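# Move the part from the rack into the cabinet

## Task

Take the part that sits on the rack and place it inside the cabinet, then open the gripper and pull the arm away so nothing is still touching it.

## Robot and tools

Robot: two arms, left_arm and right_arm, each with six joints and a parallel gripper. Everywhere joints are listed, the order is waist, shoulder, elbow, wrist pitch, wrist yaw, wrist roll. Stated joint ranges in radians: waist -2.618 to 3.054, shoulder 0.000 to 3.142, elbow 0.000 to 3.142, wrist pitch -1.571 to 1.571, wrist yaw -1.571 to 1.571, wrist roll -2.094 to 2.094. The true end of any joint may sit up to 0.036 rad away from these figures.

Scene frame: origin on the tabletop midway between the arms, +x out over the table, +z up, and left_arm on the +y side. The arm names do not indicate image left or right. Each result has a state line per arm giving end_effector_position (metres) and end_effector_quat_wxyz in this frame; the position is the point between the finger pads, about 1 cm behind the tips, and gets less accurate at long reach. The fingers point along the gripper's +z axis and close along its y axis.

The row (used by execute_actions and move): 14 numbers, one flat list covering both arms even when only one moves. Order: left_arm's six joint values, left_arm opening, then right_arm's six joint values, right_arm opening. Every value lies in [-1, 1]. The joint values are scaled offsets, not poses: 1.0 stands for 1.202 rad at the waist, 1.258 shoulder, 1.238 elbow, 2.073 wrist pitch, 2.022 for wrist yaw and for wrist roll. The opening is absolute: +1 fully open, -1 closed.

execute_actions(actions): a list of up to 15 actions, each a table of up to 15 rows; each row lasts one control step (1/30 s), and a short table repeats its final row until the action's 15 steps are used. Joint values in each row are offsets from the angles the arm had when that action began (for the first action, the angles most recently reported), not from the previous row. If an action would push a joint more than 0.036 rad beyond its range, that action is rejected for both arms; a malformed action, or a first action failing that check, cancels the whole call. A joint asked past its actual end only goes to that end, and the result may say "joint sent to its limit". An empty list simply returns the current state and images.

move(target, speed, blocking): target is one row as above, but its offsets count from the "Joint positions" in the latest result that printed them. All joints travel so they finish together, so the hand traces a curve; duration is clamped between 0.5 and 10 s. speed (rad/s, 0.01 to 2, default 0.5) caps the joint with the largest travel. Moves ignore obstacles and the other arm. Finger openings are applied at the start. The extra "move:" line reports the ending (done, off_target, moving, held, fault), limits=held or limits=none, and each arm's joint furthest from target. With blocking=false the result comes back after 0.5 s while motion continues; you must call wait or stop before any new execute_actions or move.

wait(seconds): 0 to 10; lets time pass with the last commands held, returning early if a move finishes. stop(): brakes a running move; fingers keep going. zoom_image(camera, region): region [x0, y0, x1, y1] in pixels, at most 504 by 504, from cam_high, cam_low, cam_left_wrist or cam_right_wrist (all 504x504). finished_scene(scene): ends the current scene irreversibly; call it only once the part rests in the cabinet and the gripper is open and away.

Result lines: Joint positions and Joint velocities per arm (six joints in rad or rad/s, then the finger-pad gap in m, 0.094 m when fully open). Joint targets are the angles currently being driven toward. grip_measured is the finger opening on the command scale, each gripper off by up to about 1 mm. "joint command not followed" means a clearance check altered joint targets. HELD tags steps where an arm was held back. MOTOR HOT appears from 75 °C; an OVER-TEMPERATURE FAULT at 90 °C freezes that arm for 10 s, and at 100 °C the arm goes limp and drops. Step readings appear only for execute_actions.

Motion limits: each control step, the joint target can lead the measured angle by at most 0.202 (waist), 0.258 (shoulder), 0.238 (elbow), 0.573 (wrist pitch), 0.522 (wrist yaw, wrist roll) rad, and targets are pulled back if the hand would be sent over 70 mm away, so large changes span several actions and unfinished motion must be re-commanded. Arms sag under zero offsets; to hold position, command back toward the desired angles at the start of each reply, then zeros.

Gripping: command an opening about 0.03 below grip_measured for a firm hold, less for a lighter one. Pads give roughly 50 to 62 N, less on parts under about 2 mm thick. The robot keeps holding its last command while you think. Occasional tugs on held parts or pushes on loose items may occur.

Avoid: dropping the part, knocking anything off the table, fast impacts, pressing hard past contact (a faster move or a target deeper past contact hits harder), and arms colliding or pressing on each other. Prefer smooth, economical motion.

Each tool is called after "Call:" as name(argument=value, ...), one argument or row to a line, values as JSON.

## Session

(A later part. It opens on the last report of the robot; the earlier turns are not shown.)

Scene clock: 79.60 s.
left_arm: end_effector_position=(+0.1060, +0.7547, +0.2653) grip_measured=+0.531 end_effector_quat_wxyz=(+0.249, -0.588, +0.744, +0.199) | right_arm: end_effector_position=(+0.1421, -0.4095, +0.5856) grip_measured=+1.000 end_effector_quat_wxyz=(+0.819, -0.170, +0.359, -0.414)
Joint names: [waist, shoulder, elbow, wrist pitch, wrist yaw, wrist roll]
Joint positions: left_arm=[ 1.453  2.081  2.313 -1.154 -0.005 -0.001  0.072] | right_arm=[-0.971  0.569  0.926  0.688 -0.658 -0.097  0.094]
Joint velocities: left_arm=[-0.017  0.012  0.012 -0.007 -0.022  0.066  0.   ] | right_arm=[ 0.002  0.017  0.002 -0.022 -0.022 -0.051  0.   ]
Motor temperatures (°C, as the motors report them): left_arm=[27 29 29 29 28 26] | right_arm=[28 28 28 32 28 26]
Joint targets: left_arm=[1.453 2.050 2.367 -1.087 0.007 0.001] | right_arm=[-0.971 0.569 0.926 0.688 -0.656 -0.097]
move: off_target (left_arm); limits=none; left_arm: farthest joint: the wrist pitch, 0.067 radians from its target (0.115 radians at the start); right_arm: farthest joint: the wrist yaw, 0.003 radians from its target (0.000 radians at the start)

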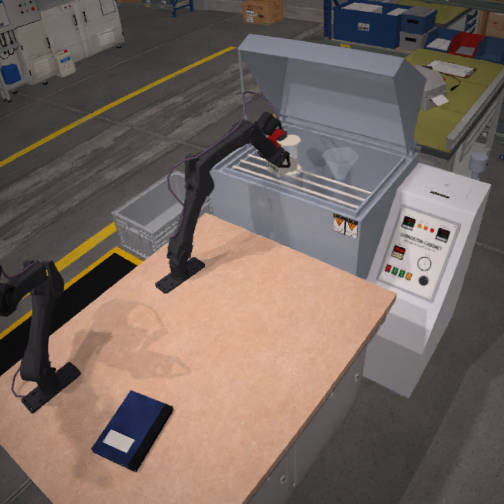

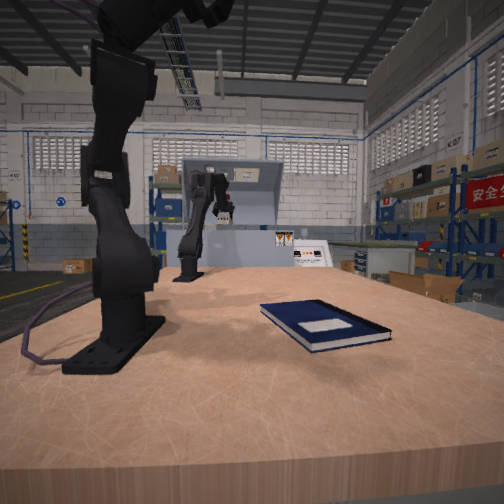

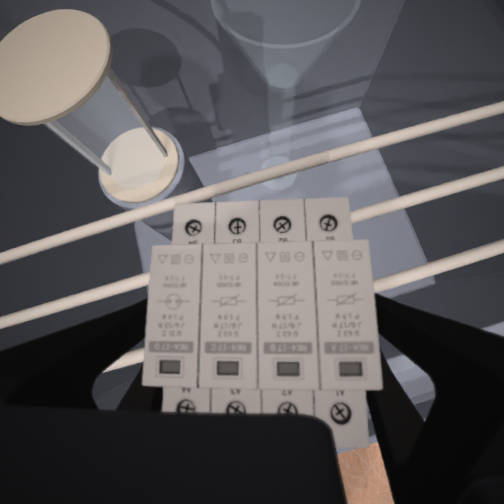

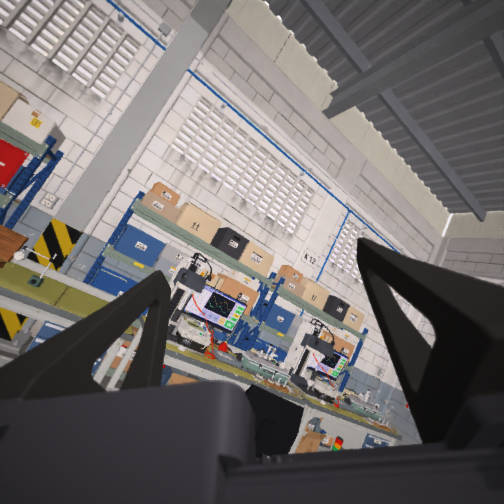

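Call:
move(
  target=[0,-0.075,-0.21,0.162,0,0,0.47,0,0,0,0,0,0,1],
  speed=0.3,
)

Call:
zoom_image(
  camera="cam_high",
  region=[220,100,360,220],
)

Scene clock: 88.37 s.
left_arm: end_effector_position=(+0.1097, +0.7703, +0.2197) grip_measured=+0.531 end_effector_quat_wxyz=(+0.259, -0.585, +0.740, +0.207) | right_arm: end_effector_position=(+0.1424, -0.4092, +0.5854) grip_measured=+1.000 end_effector_quat_wxyz=(+0.819, -0.171, +0.360, -0.413)
Joint names: [waist, shoulder, elbow, wrist pitch, wrist yaw, wrist roll]
Joint positions: left_arm=[ 1.453  2.04   2.038 -0.894 -0.005 -0.001  0.072] | right_arm=[-0.971  0.569  0.926  0.688 -0.661 -0.097  0.094]
Joint velocities: left_arm=[ 0.002  0.002  0.002 -0.066  0.007 -0.007 -0.   ] | right_arm=[-0.002 -0.017 -0.012 -0.037  0.022 -0.007  0.   ]
Motor temperatures (°C, as the motors report them): left_arm=[27 30 30 31 28 26] | right_arm=[28 28 28 32 28 26]
Joint targets: left_arm=[1.453 1.987 2.053 -0.818 -0.005 -0.001] | right_arm=[-0.971 0.569 0.926 0.688 -0.659 -0.097]
move: off_target (left_arm); limits=none; left_arm: farthest joint: the wrist pitch, 0.076 radians from its target (0.336 radians at the start); right_arm: farthest joint: the wrist yaw, 0.003 radians from its target (0.000 radians at the start)

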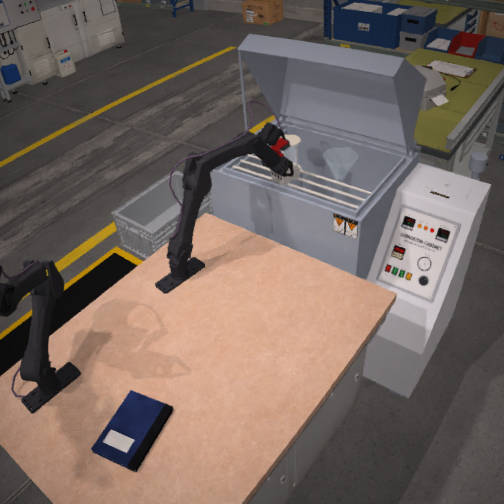

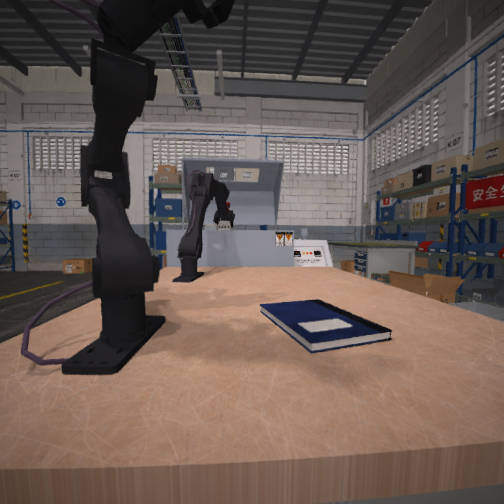

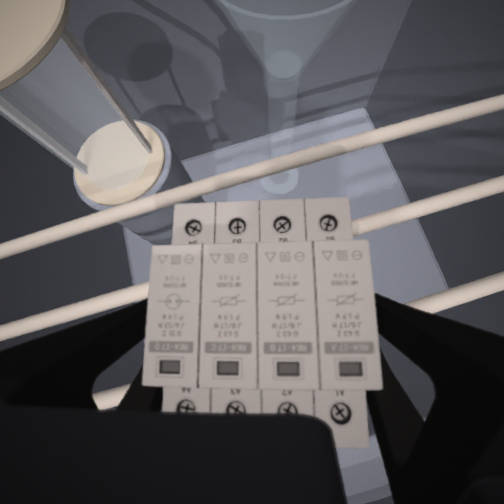

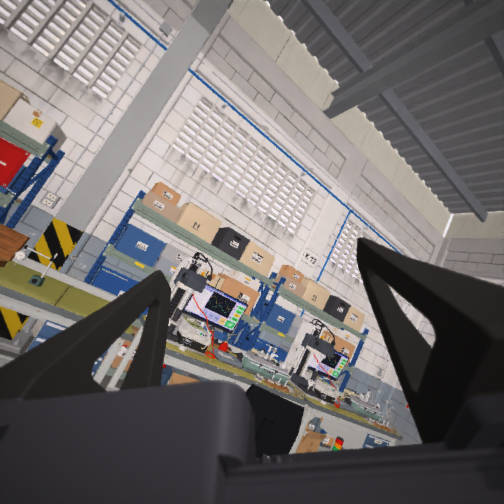

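Region (220, 100, 360, 220) of cam_high's 504x504 image, scaled by 3.600, with more detail than that image has; it fills the top 432 rows of this view, and the rest is white.

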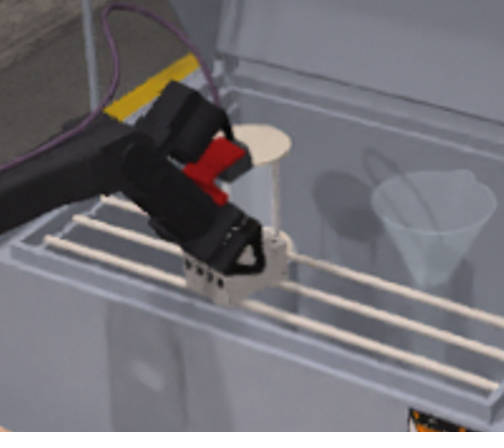

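Call:
move(
  target=[0,-0.01,-0.023,0.072,0,0,0.47,0,0,0,0,0,0,1],
  speed=0.12,
)

Call:
zoom_image(
  camera="cam_high",
  region=[240,120,340,210],
)

Scene clock: 96.03 s.
left_arm: end_effector_position=(+0.1125, +0.7825, +0.2183) grip_measured=+0.531 end_effector_quat_wxyz=(+0.277, -0.579, +0.734, +0.222) | right_arm: end_effector_position=(+0.1426, -0.4088, +0.5851) grip_measured=+1.000 end_effector_quat_wxyz=(+0.819, -0.172, +0.360, -0.413)
Joint names: [waist, shoulder, elbow, wrist pitch, wrist yaw, wrist roll]
Joint positions: left_arm=[ 1.453  2.044  2.006 -0.808 -0.006  0.002  0.072] | right_arm=[-0.971  0.569  0.926  0.688 -0.664 -0.097  0.094]
Joint velocities: left_arm=[-0.007 -0.002 -0.022  0.007 -0.007 -0.066  0.   ] | right_arm=[ 0.002 -0.002  0.007 -0.022  0.007 -0.007  0.   ]
Motor temperatures (°C, as the motors report them): left_arm=[27 32 30 32 28 26] | right_arm=[28 28 28 31 28 26]
Joint targets: left_arm=[1.453 2.027 2.010 -0.745 -0.005 -0.001] | right_arm=[-0.971 0.569 0.926 0.688 -0.661 -0.097]
move: off_target (left_arm); limits=none; left_arm: farthest joint: the wrist pitch, 0.063 radians from its target (0.149 radians at the start); right_arm: farthest joint: the wrist yaw, 0.003 radians from its target (0.000 radians at the start)

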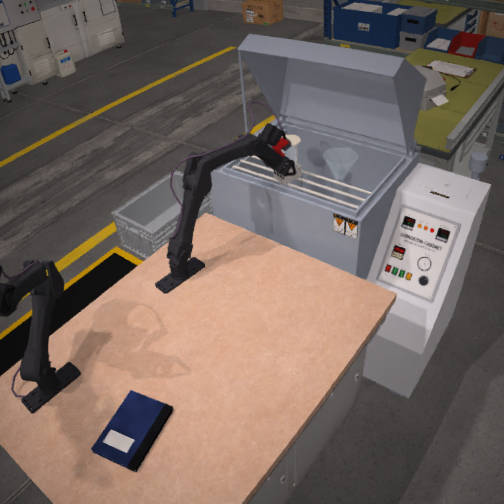

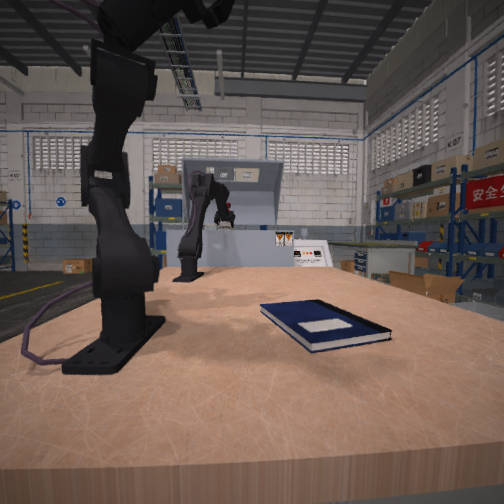

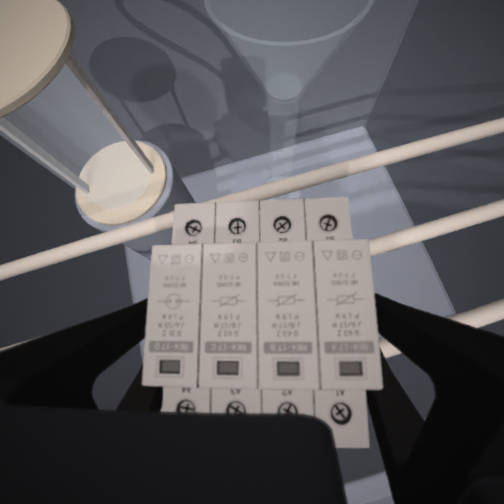

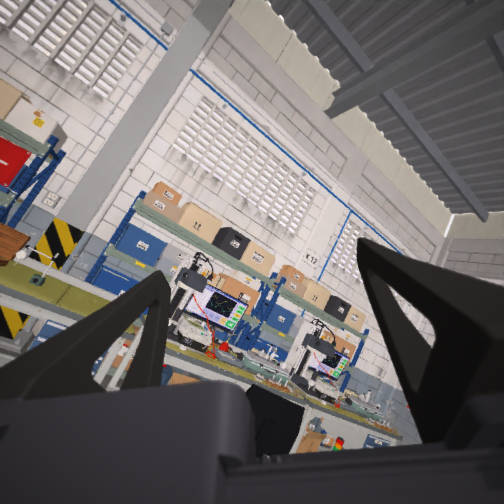

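Region (240, 120, 340, 210) of cam_high's 504x504 image, scaled by 5.040, with more detail than that image has; it fills the top 454 rows of this view, and the rest is white.

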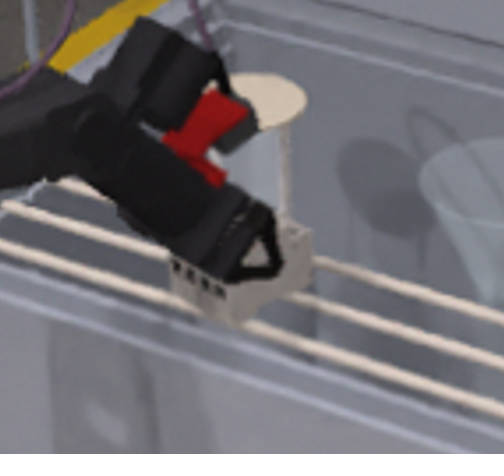

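Call:
execute_actions(
  actions=[
    [[0,-0.025,0.03,0.03,0,0,0.47,0,0,0,0,0,0,1],[0,-0.03,0.04,0.03,0,0,0.47,0,0,0,0,0,0,1],[0,-0.03,0.05,0.025,0,0,0.47,0,0,0,0,0,0,1],[0,-0.03,0.05,0.02,0,0,0.47,0,0,0,0,0,0,1],[0,-0.03,0.05,0.015,0,0,0.47,0,0,0,0,0,0,1],[0,-0.03,0.05,0.01,0,0,0.47,0,0,0,0,0,0,1],[0,-0.03,0.05,0.005,0,0,0.47,0,0,0,0,0,0,1],[0,-0.03,0.05,0,0,0,0.47,0,0,0,0,0,0,1]],
  ],
)

Scene clock: 104.23 s.
left_arm: end_effector_position=(+0.1114, +0.7782, +0.2176) grip_measured=+0.531 end_effector_quat_wxyz=(+0.269, -0.581, +0.737, +0.216) | right_arm: end_effector_position=(+0.1429, -0.4085, +0.5848) grip_measured=+1.000 end_effector_quat_wxyz=(+0.819, -0.173, +0.361, -0.412)
Joint names: [waist, shoulder, elbow, wrist pitch, wrist yaw, wrist roll]
Joint positions: left_arm=[ 1.453  2.044  2.017 -0.839 -0.006  0.003  0.072] | right_arm=[-0.971  0.569  0.926  0.688 -0.667 -0.097  0.094]
Joint velocities: left_arm=[-0.007  0.007 -0.017 -0.037  0.051 -0.007 -0.001] | right_arm=[-0.002 -0.007 -0.002 -0.066  0.007 -0.051  0.   ]
Motor temperatures (°C, as the motors report them): left_arm=[27 32 30 33 28 26] | right_arm=[28 28 28 31 28 26]
Joint targets: left_arm=[1.453 2.006 2.068 -0.808 -0.006 0.002] | right_arm=[-0.971 0.569 0.926 0.688 -0.664 -0.097]
Step readings (joint positions):
0: left_arm=[1.453 2.044 2.006 -0.807 -0.006 0.002] | right_arm=[-0.971 0.569 0.926 0.688 -0.664 -0.097]
1: left_arm=[1.453 2.044 2.006 -0.807 -0.006 0.002] | right_arm=[-0.971 0.569 0.926 0.688 -0.665 -0.097]
2: left_arm=[1.453 2.044 2.006 -0.807 -0.006 0.002] | right_arm=[-0.971 0.569 0.926 0.688 -0.665 -0.097]
4: left_arm=[1.453 2.044 2.011 -0.810 -0.006 0.002] | right_arm=[-0.971 0.569 0.926 0.688 -0.666 -0.097]
8: left_arm=[1.453 2.044 2.017 -0.828 -0.006 0.002] | right_arm=[-0.971 0.569 0.926 0.688 -0.667 -0.097]
15: Joint positions above

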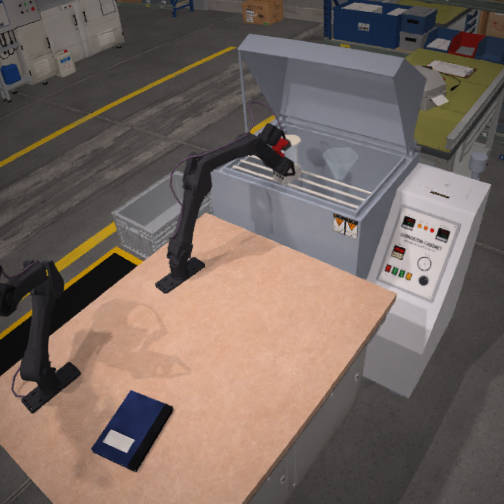

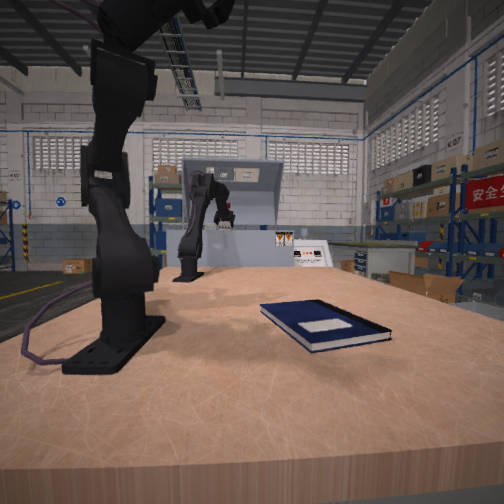

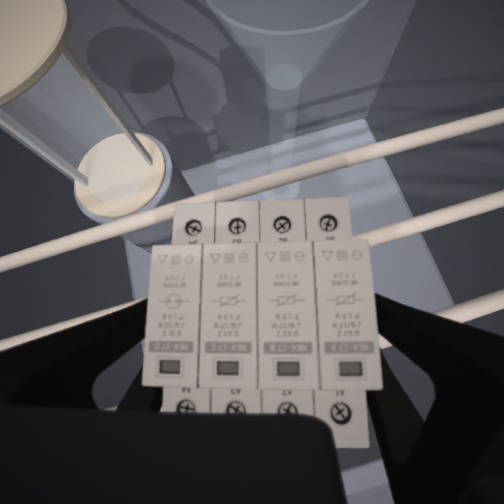

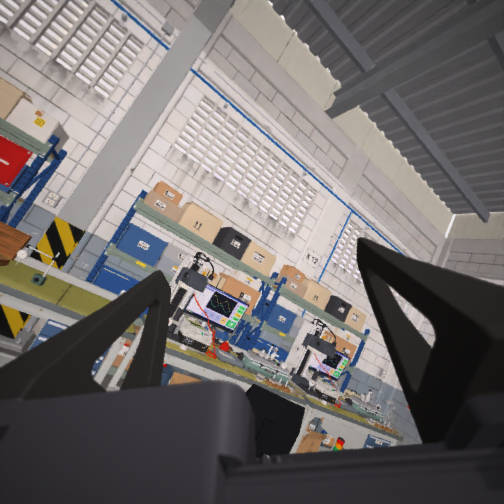

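Seems in contact. Confirm by easing the elbow down.

Call:
execute_actions(
  actions=[
    [[0,-0.02,0.03,0.01,0,0,0.47,0,0,0,0,0,0,1],[0,-0.02,0.02,0.01,0,0,0.47,0,0,0,0,0,0,1],[0,-0.02,0.01,0.01,0,0,0.47,0,0,0,0,0,0,1],[0,-0.02,0,0.01,0,0,0.47,0,0,0,0,0,0,1],[0,-0.02,-0.012,0.01,0,0,0.47,0,0,0,0,0,0,1]],
  ],
)

Scene clock: 117.27 s.
left_arm: end_effector_position=(+0.1114, +0.7781, +0.2164) grip_measured=+0.531 end_effector_quat_wxyz=(+0.268, -0.580, +0.738, +0.216) | right_arm: end_effector_position=(+0.1432, -0.4081, +0.5845) grip_measured=+1.000 end_effector_quat_wxyz=(+0.818, -0.175, +0.361, -0.411)
Joint names: [waist, shoulder, elbow, wrist pitch, wrist yaw, wrist roll]
Joint positions: left_arm=[ 1.453  2.044  2.013 -0.837 -0.006  0.005  0.072] | right_arm=[-0.971  0.569  0.926  0.688 -0.67  -0.097  0.094]
Joint velocities: left_arm=[ 0.027 -0.017 -0.007 -0.007 -0.022  0.022 -0.   ] | right_arm=[ 0.017 -0.007  0.012  0.022  0.037 -0.022  0.   ]
Motor temperatures (°C, as the motors report them): left_arm=[27 33 31 33 28 26] | right_arm=[28 28 28 31 28 26]
Joint targets: left_arm=[1.453 2.019 2.002 -0.818 -0.006 0.002] | right_arm=[-0.971 0.569 0.926 0.688 -0.667 -0.097]
Step readings (joint positions):
0: left_arm=[1.453 2.044 2.017 -0.839 -0.006 0.003] | right_arm=[-0.971 0.569 0.926 0.688 -0.667 -0.097]
1: left_arm=[1.453 2.044 2.017 -0.839 -0.006 0.003] | right_arm=[-0.971 0.569 0.926 0.688 -0.668 -0.097]
2: left_arm=[1.453 2.044 2.017 -0.840 -0.006 0.003] | right_arm=[-0.971 0.569 0.926 0.688 -0.668 -0.097]
4: left_arm=[1.453 2.044 2.017 -0.840 -0.006 0.003] | right_arm=[-0.971 0.569 0.926 0.688 -0.669 -0.097]
8: left_arm=[1.453 2.044 2.013 -0.837 -0.006 0.005] | right_arm=[-0.971 0.569 0.926 0.688 -0.670 -0.097]
15: Joint positions above

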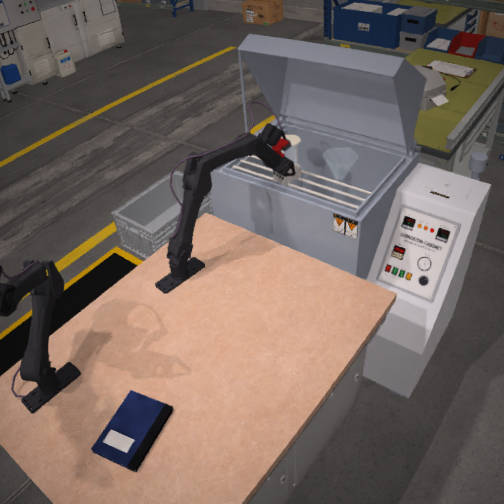

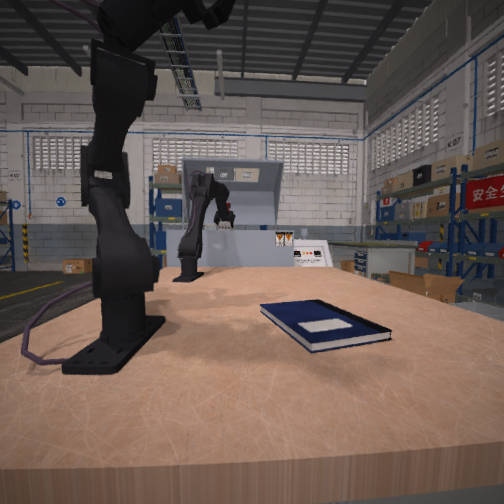

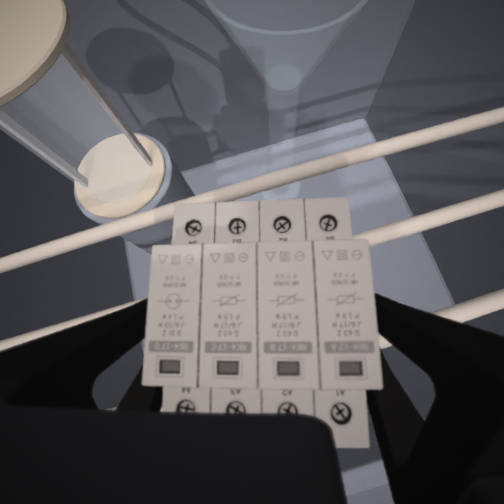

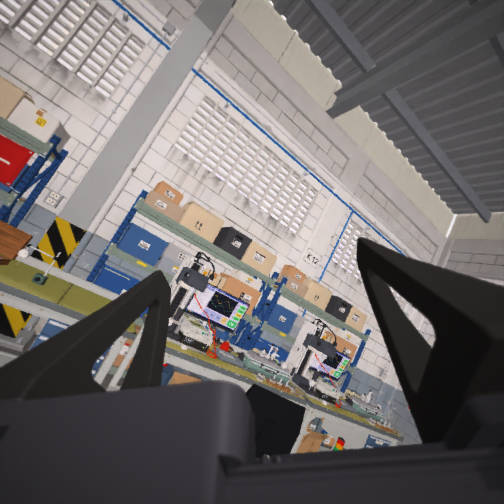

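Call:
move(
  target=[0,-0.01,0,0,0,0,1,0,0,0,0,0,0,1],
)

Call:
move(
  target=[0,-0.5,-0.15,-0.2,0,0,1,0,0,0,0,0,0,1],
  speed=0.6,
)

Call:
zoom_image(
  camera="cam_high",
  region=[240,120,340,210],
)

Scene clock: 121.03 s.
left_arm: end_effector_position=(+0.1114, +0.7781, +0.2164) grip_measured=+1.000 end_effector_quat_wxyz=(+0.268, -0.580, +0.738, +0.216) | right_arm: end_effector_position=(+0.1434, -0.4078, +0.5843) grip_measured=+1.000 end_effector_quat_wxyz=(+0.818, -0.176, +0.362, -0.411)
Joint names: [waist, shoulder, elbow, wrist pitch, wrist yaw, wrist roll]
Joint positions: left_arm=[ 1.453  2.044  2.013 -0.837 -0.006  0.006  0.094] | right_arm=[-0.971  0.569  0.926  0.688 -0.673 -0.097  0.094]
Joint velocities: left_arm=[-0.002 -0.002 -0.007 -0.037  0.022 -0.022  0.   ] | right_arm=[ 0.002  0.002  0.007 -0.125  0.007  0.007  0.   ]
Motor temperatures (°C, as the motors report them): left_arm=[27 33 31 33 28 26] | right_arm=[28 28 28 31 28 26]
Joint targets: left_arm=[1.453 2.031 2.013 -0.837 -0.006 0.005] | right_arm=[-0.971 0.569 0.926 0.688 -0.670 -0.097]
move: done; limits=none; left_arm: farthest joint: the shoulder, 0.013 radians from its target (0.013 radians at the start); right_arm: farthest joint: the wrist yaw, 0.003 radians from its target (0.000 radians at the start)

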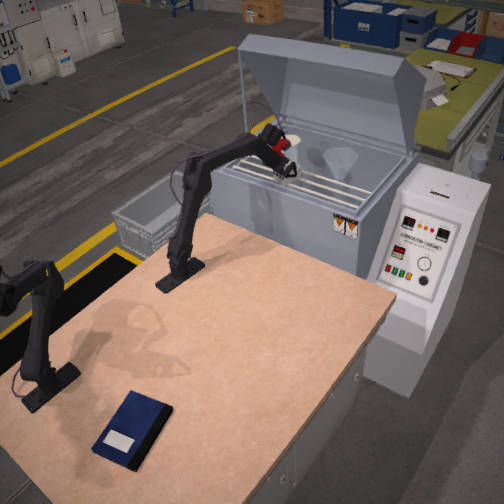

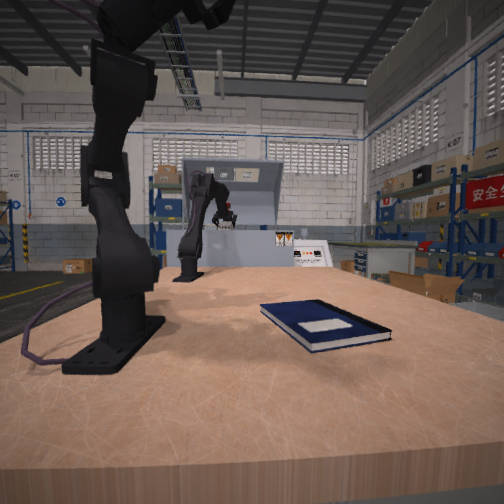

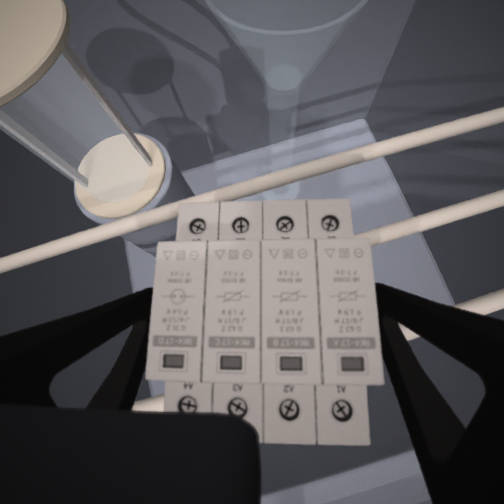

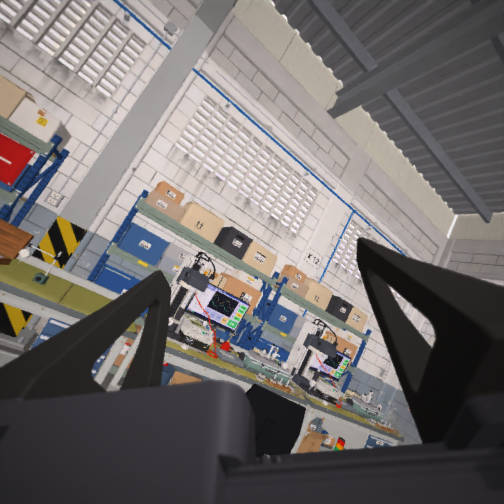

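Scene clock: 122.80 s.
left_arm: end_effector_position=(+0.0649, +0.5843, +0.3527) grip_measured=+1.000 end_effector_quat_wxyz=(+0.286, -0.575, +0.731, +0.230) | right_arm: end_effector_position=(+0.1437, -0.4074, +0.5839) grip_measured=+1.000 end_effector_quat_wxyz=(+0.818, -0.177, +0.362, -0.410)
Joint names: [waist, shoulder, elbow, wrist pitch, wrist yaw, wrist roll]
Joint positions: left_arm=[ 1.453  1.417  1.837 -1.239 -0.006  0.006  0.094] | right_arm=[-0.971  0.569  0.926  0.688 -0.676 -0.097  0.094]
Joint velocities: left_arm=[ 0.002 -0.032  0.012 -0.051  0.022 -0.051  0.   ] | right_arm=[-0.022 -0.002  0.012 -0.051  0.022  0.007  0.   ]
Motor temperatures (°C, as the motors report them): left_arm=[27 33 30 33 28 26] | right_arm=[28 28 28 31 28 26]
Joint targets: left_arm=[1.453 1.415 1.827 -1.252 -0.006 0.006] | right_arm=[-0.971 0.569 0.926 0.688 -0.673 -0.097]
move: done; limits=none; left_arm: farthest joint: the wrist pitch, 0.012 radians from its target (0.415 radians at the start); right_arm: farthest joint: the wrist yaw, 0.003 radians from its target (0.000 radians at the start)

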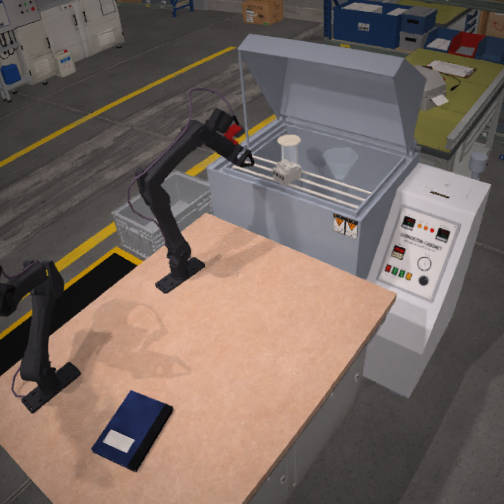

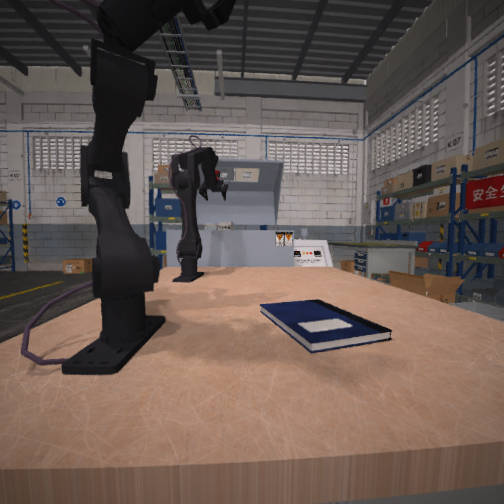

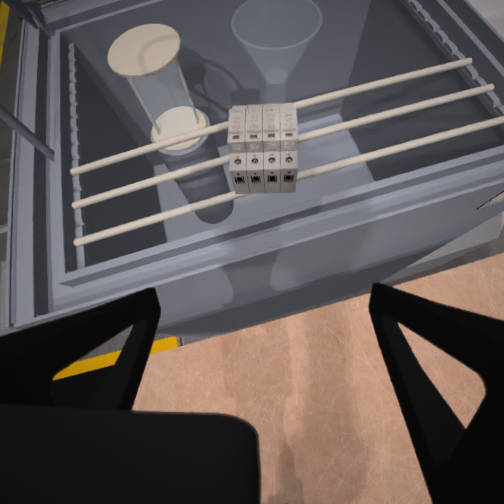

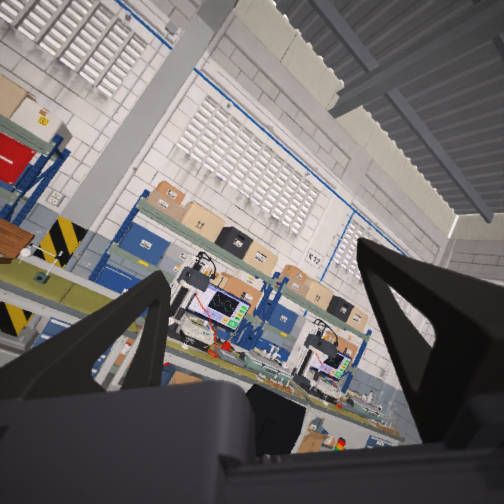

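Region (240, 120, 340, 210) of cam_high's 504x504 image, scaled by 5.040, with more detail than that image has; it fills the top 454 rows of this view, and the rest is white.

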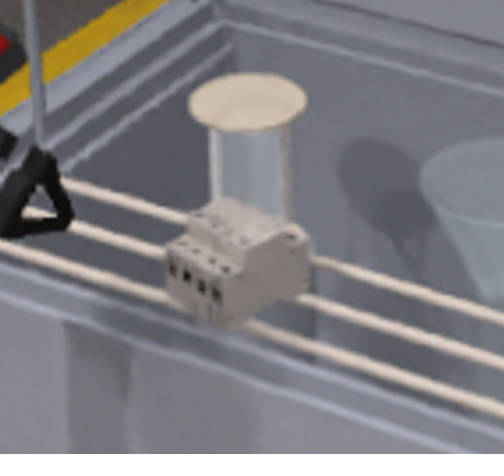

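Call:
finished_scene(
  scene=1,
)

The scene is finished: the task was done.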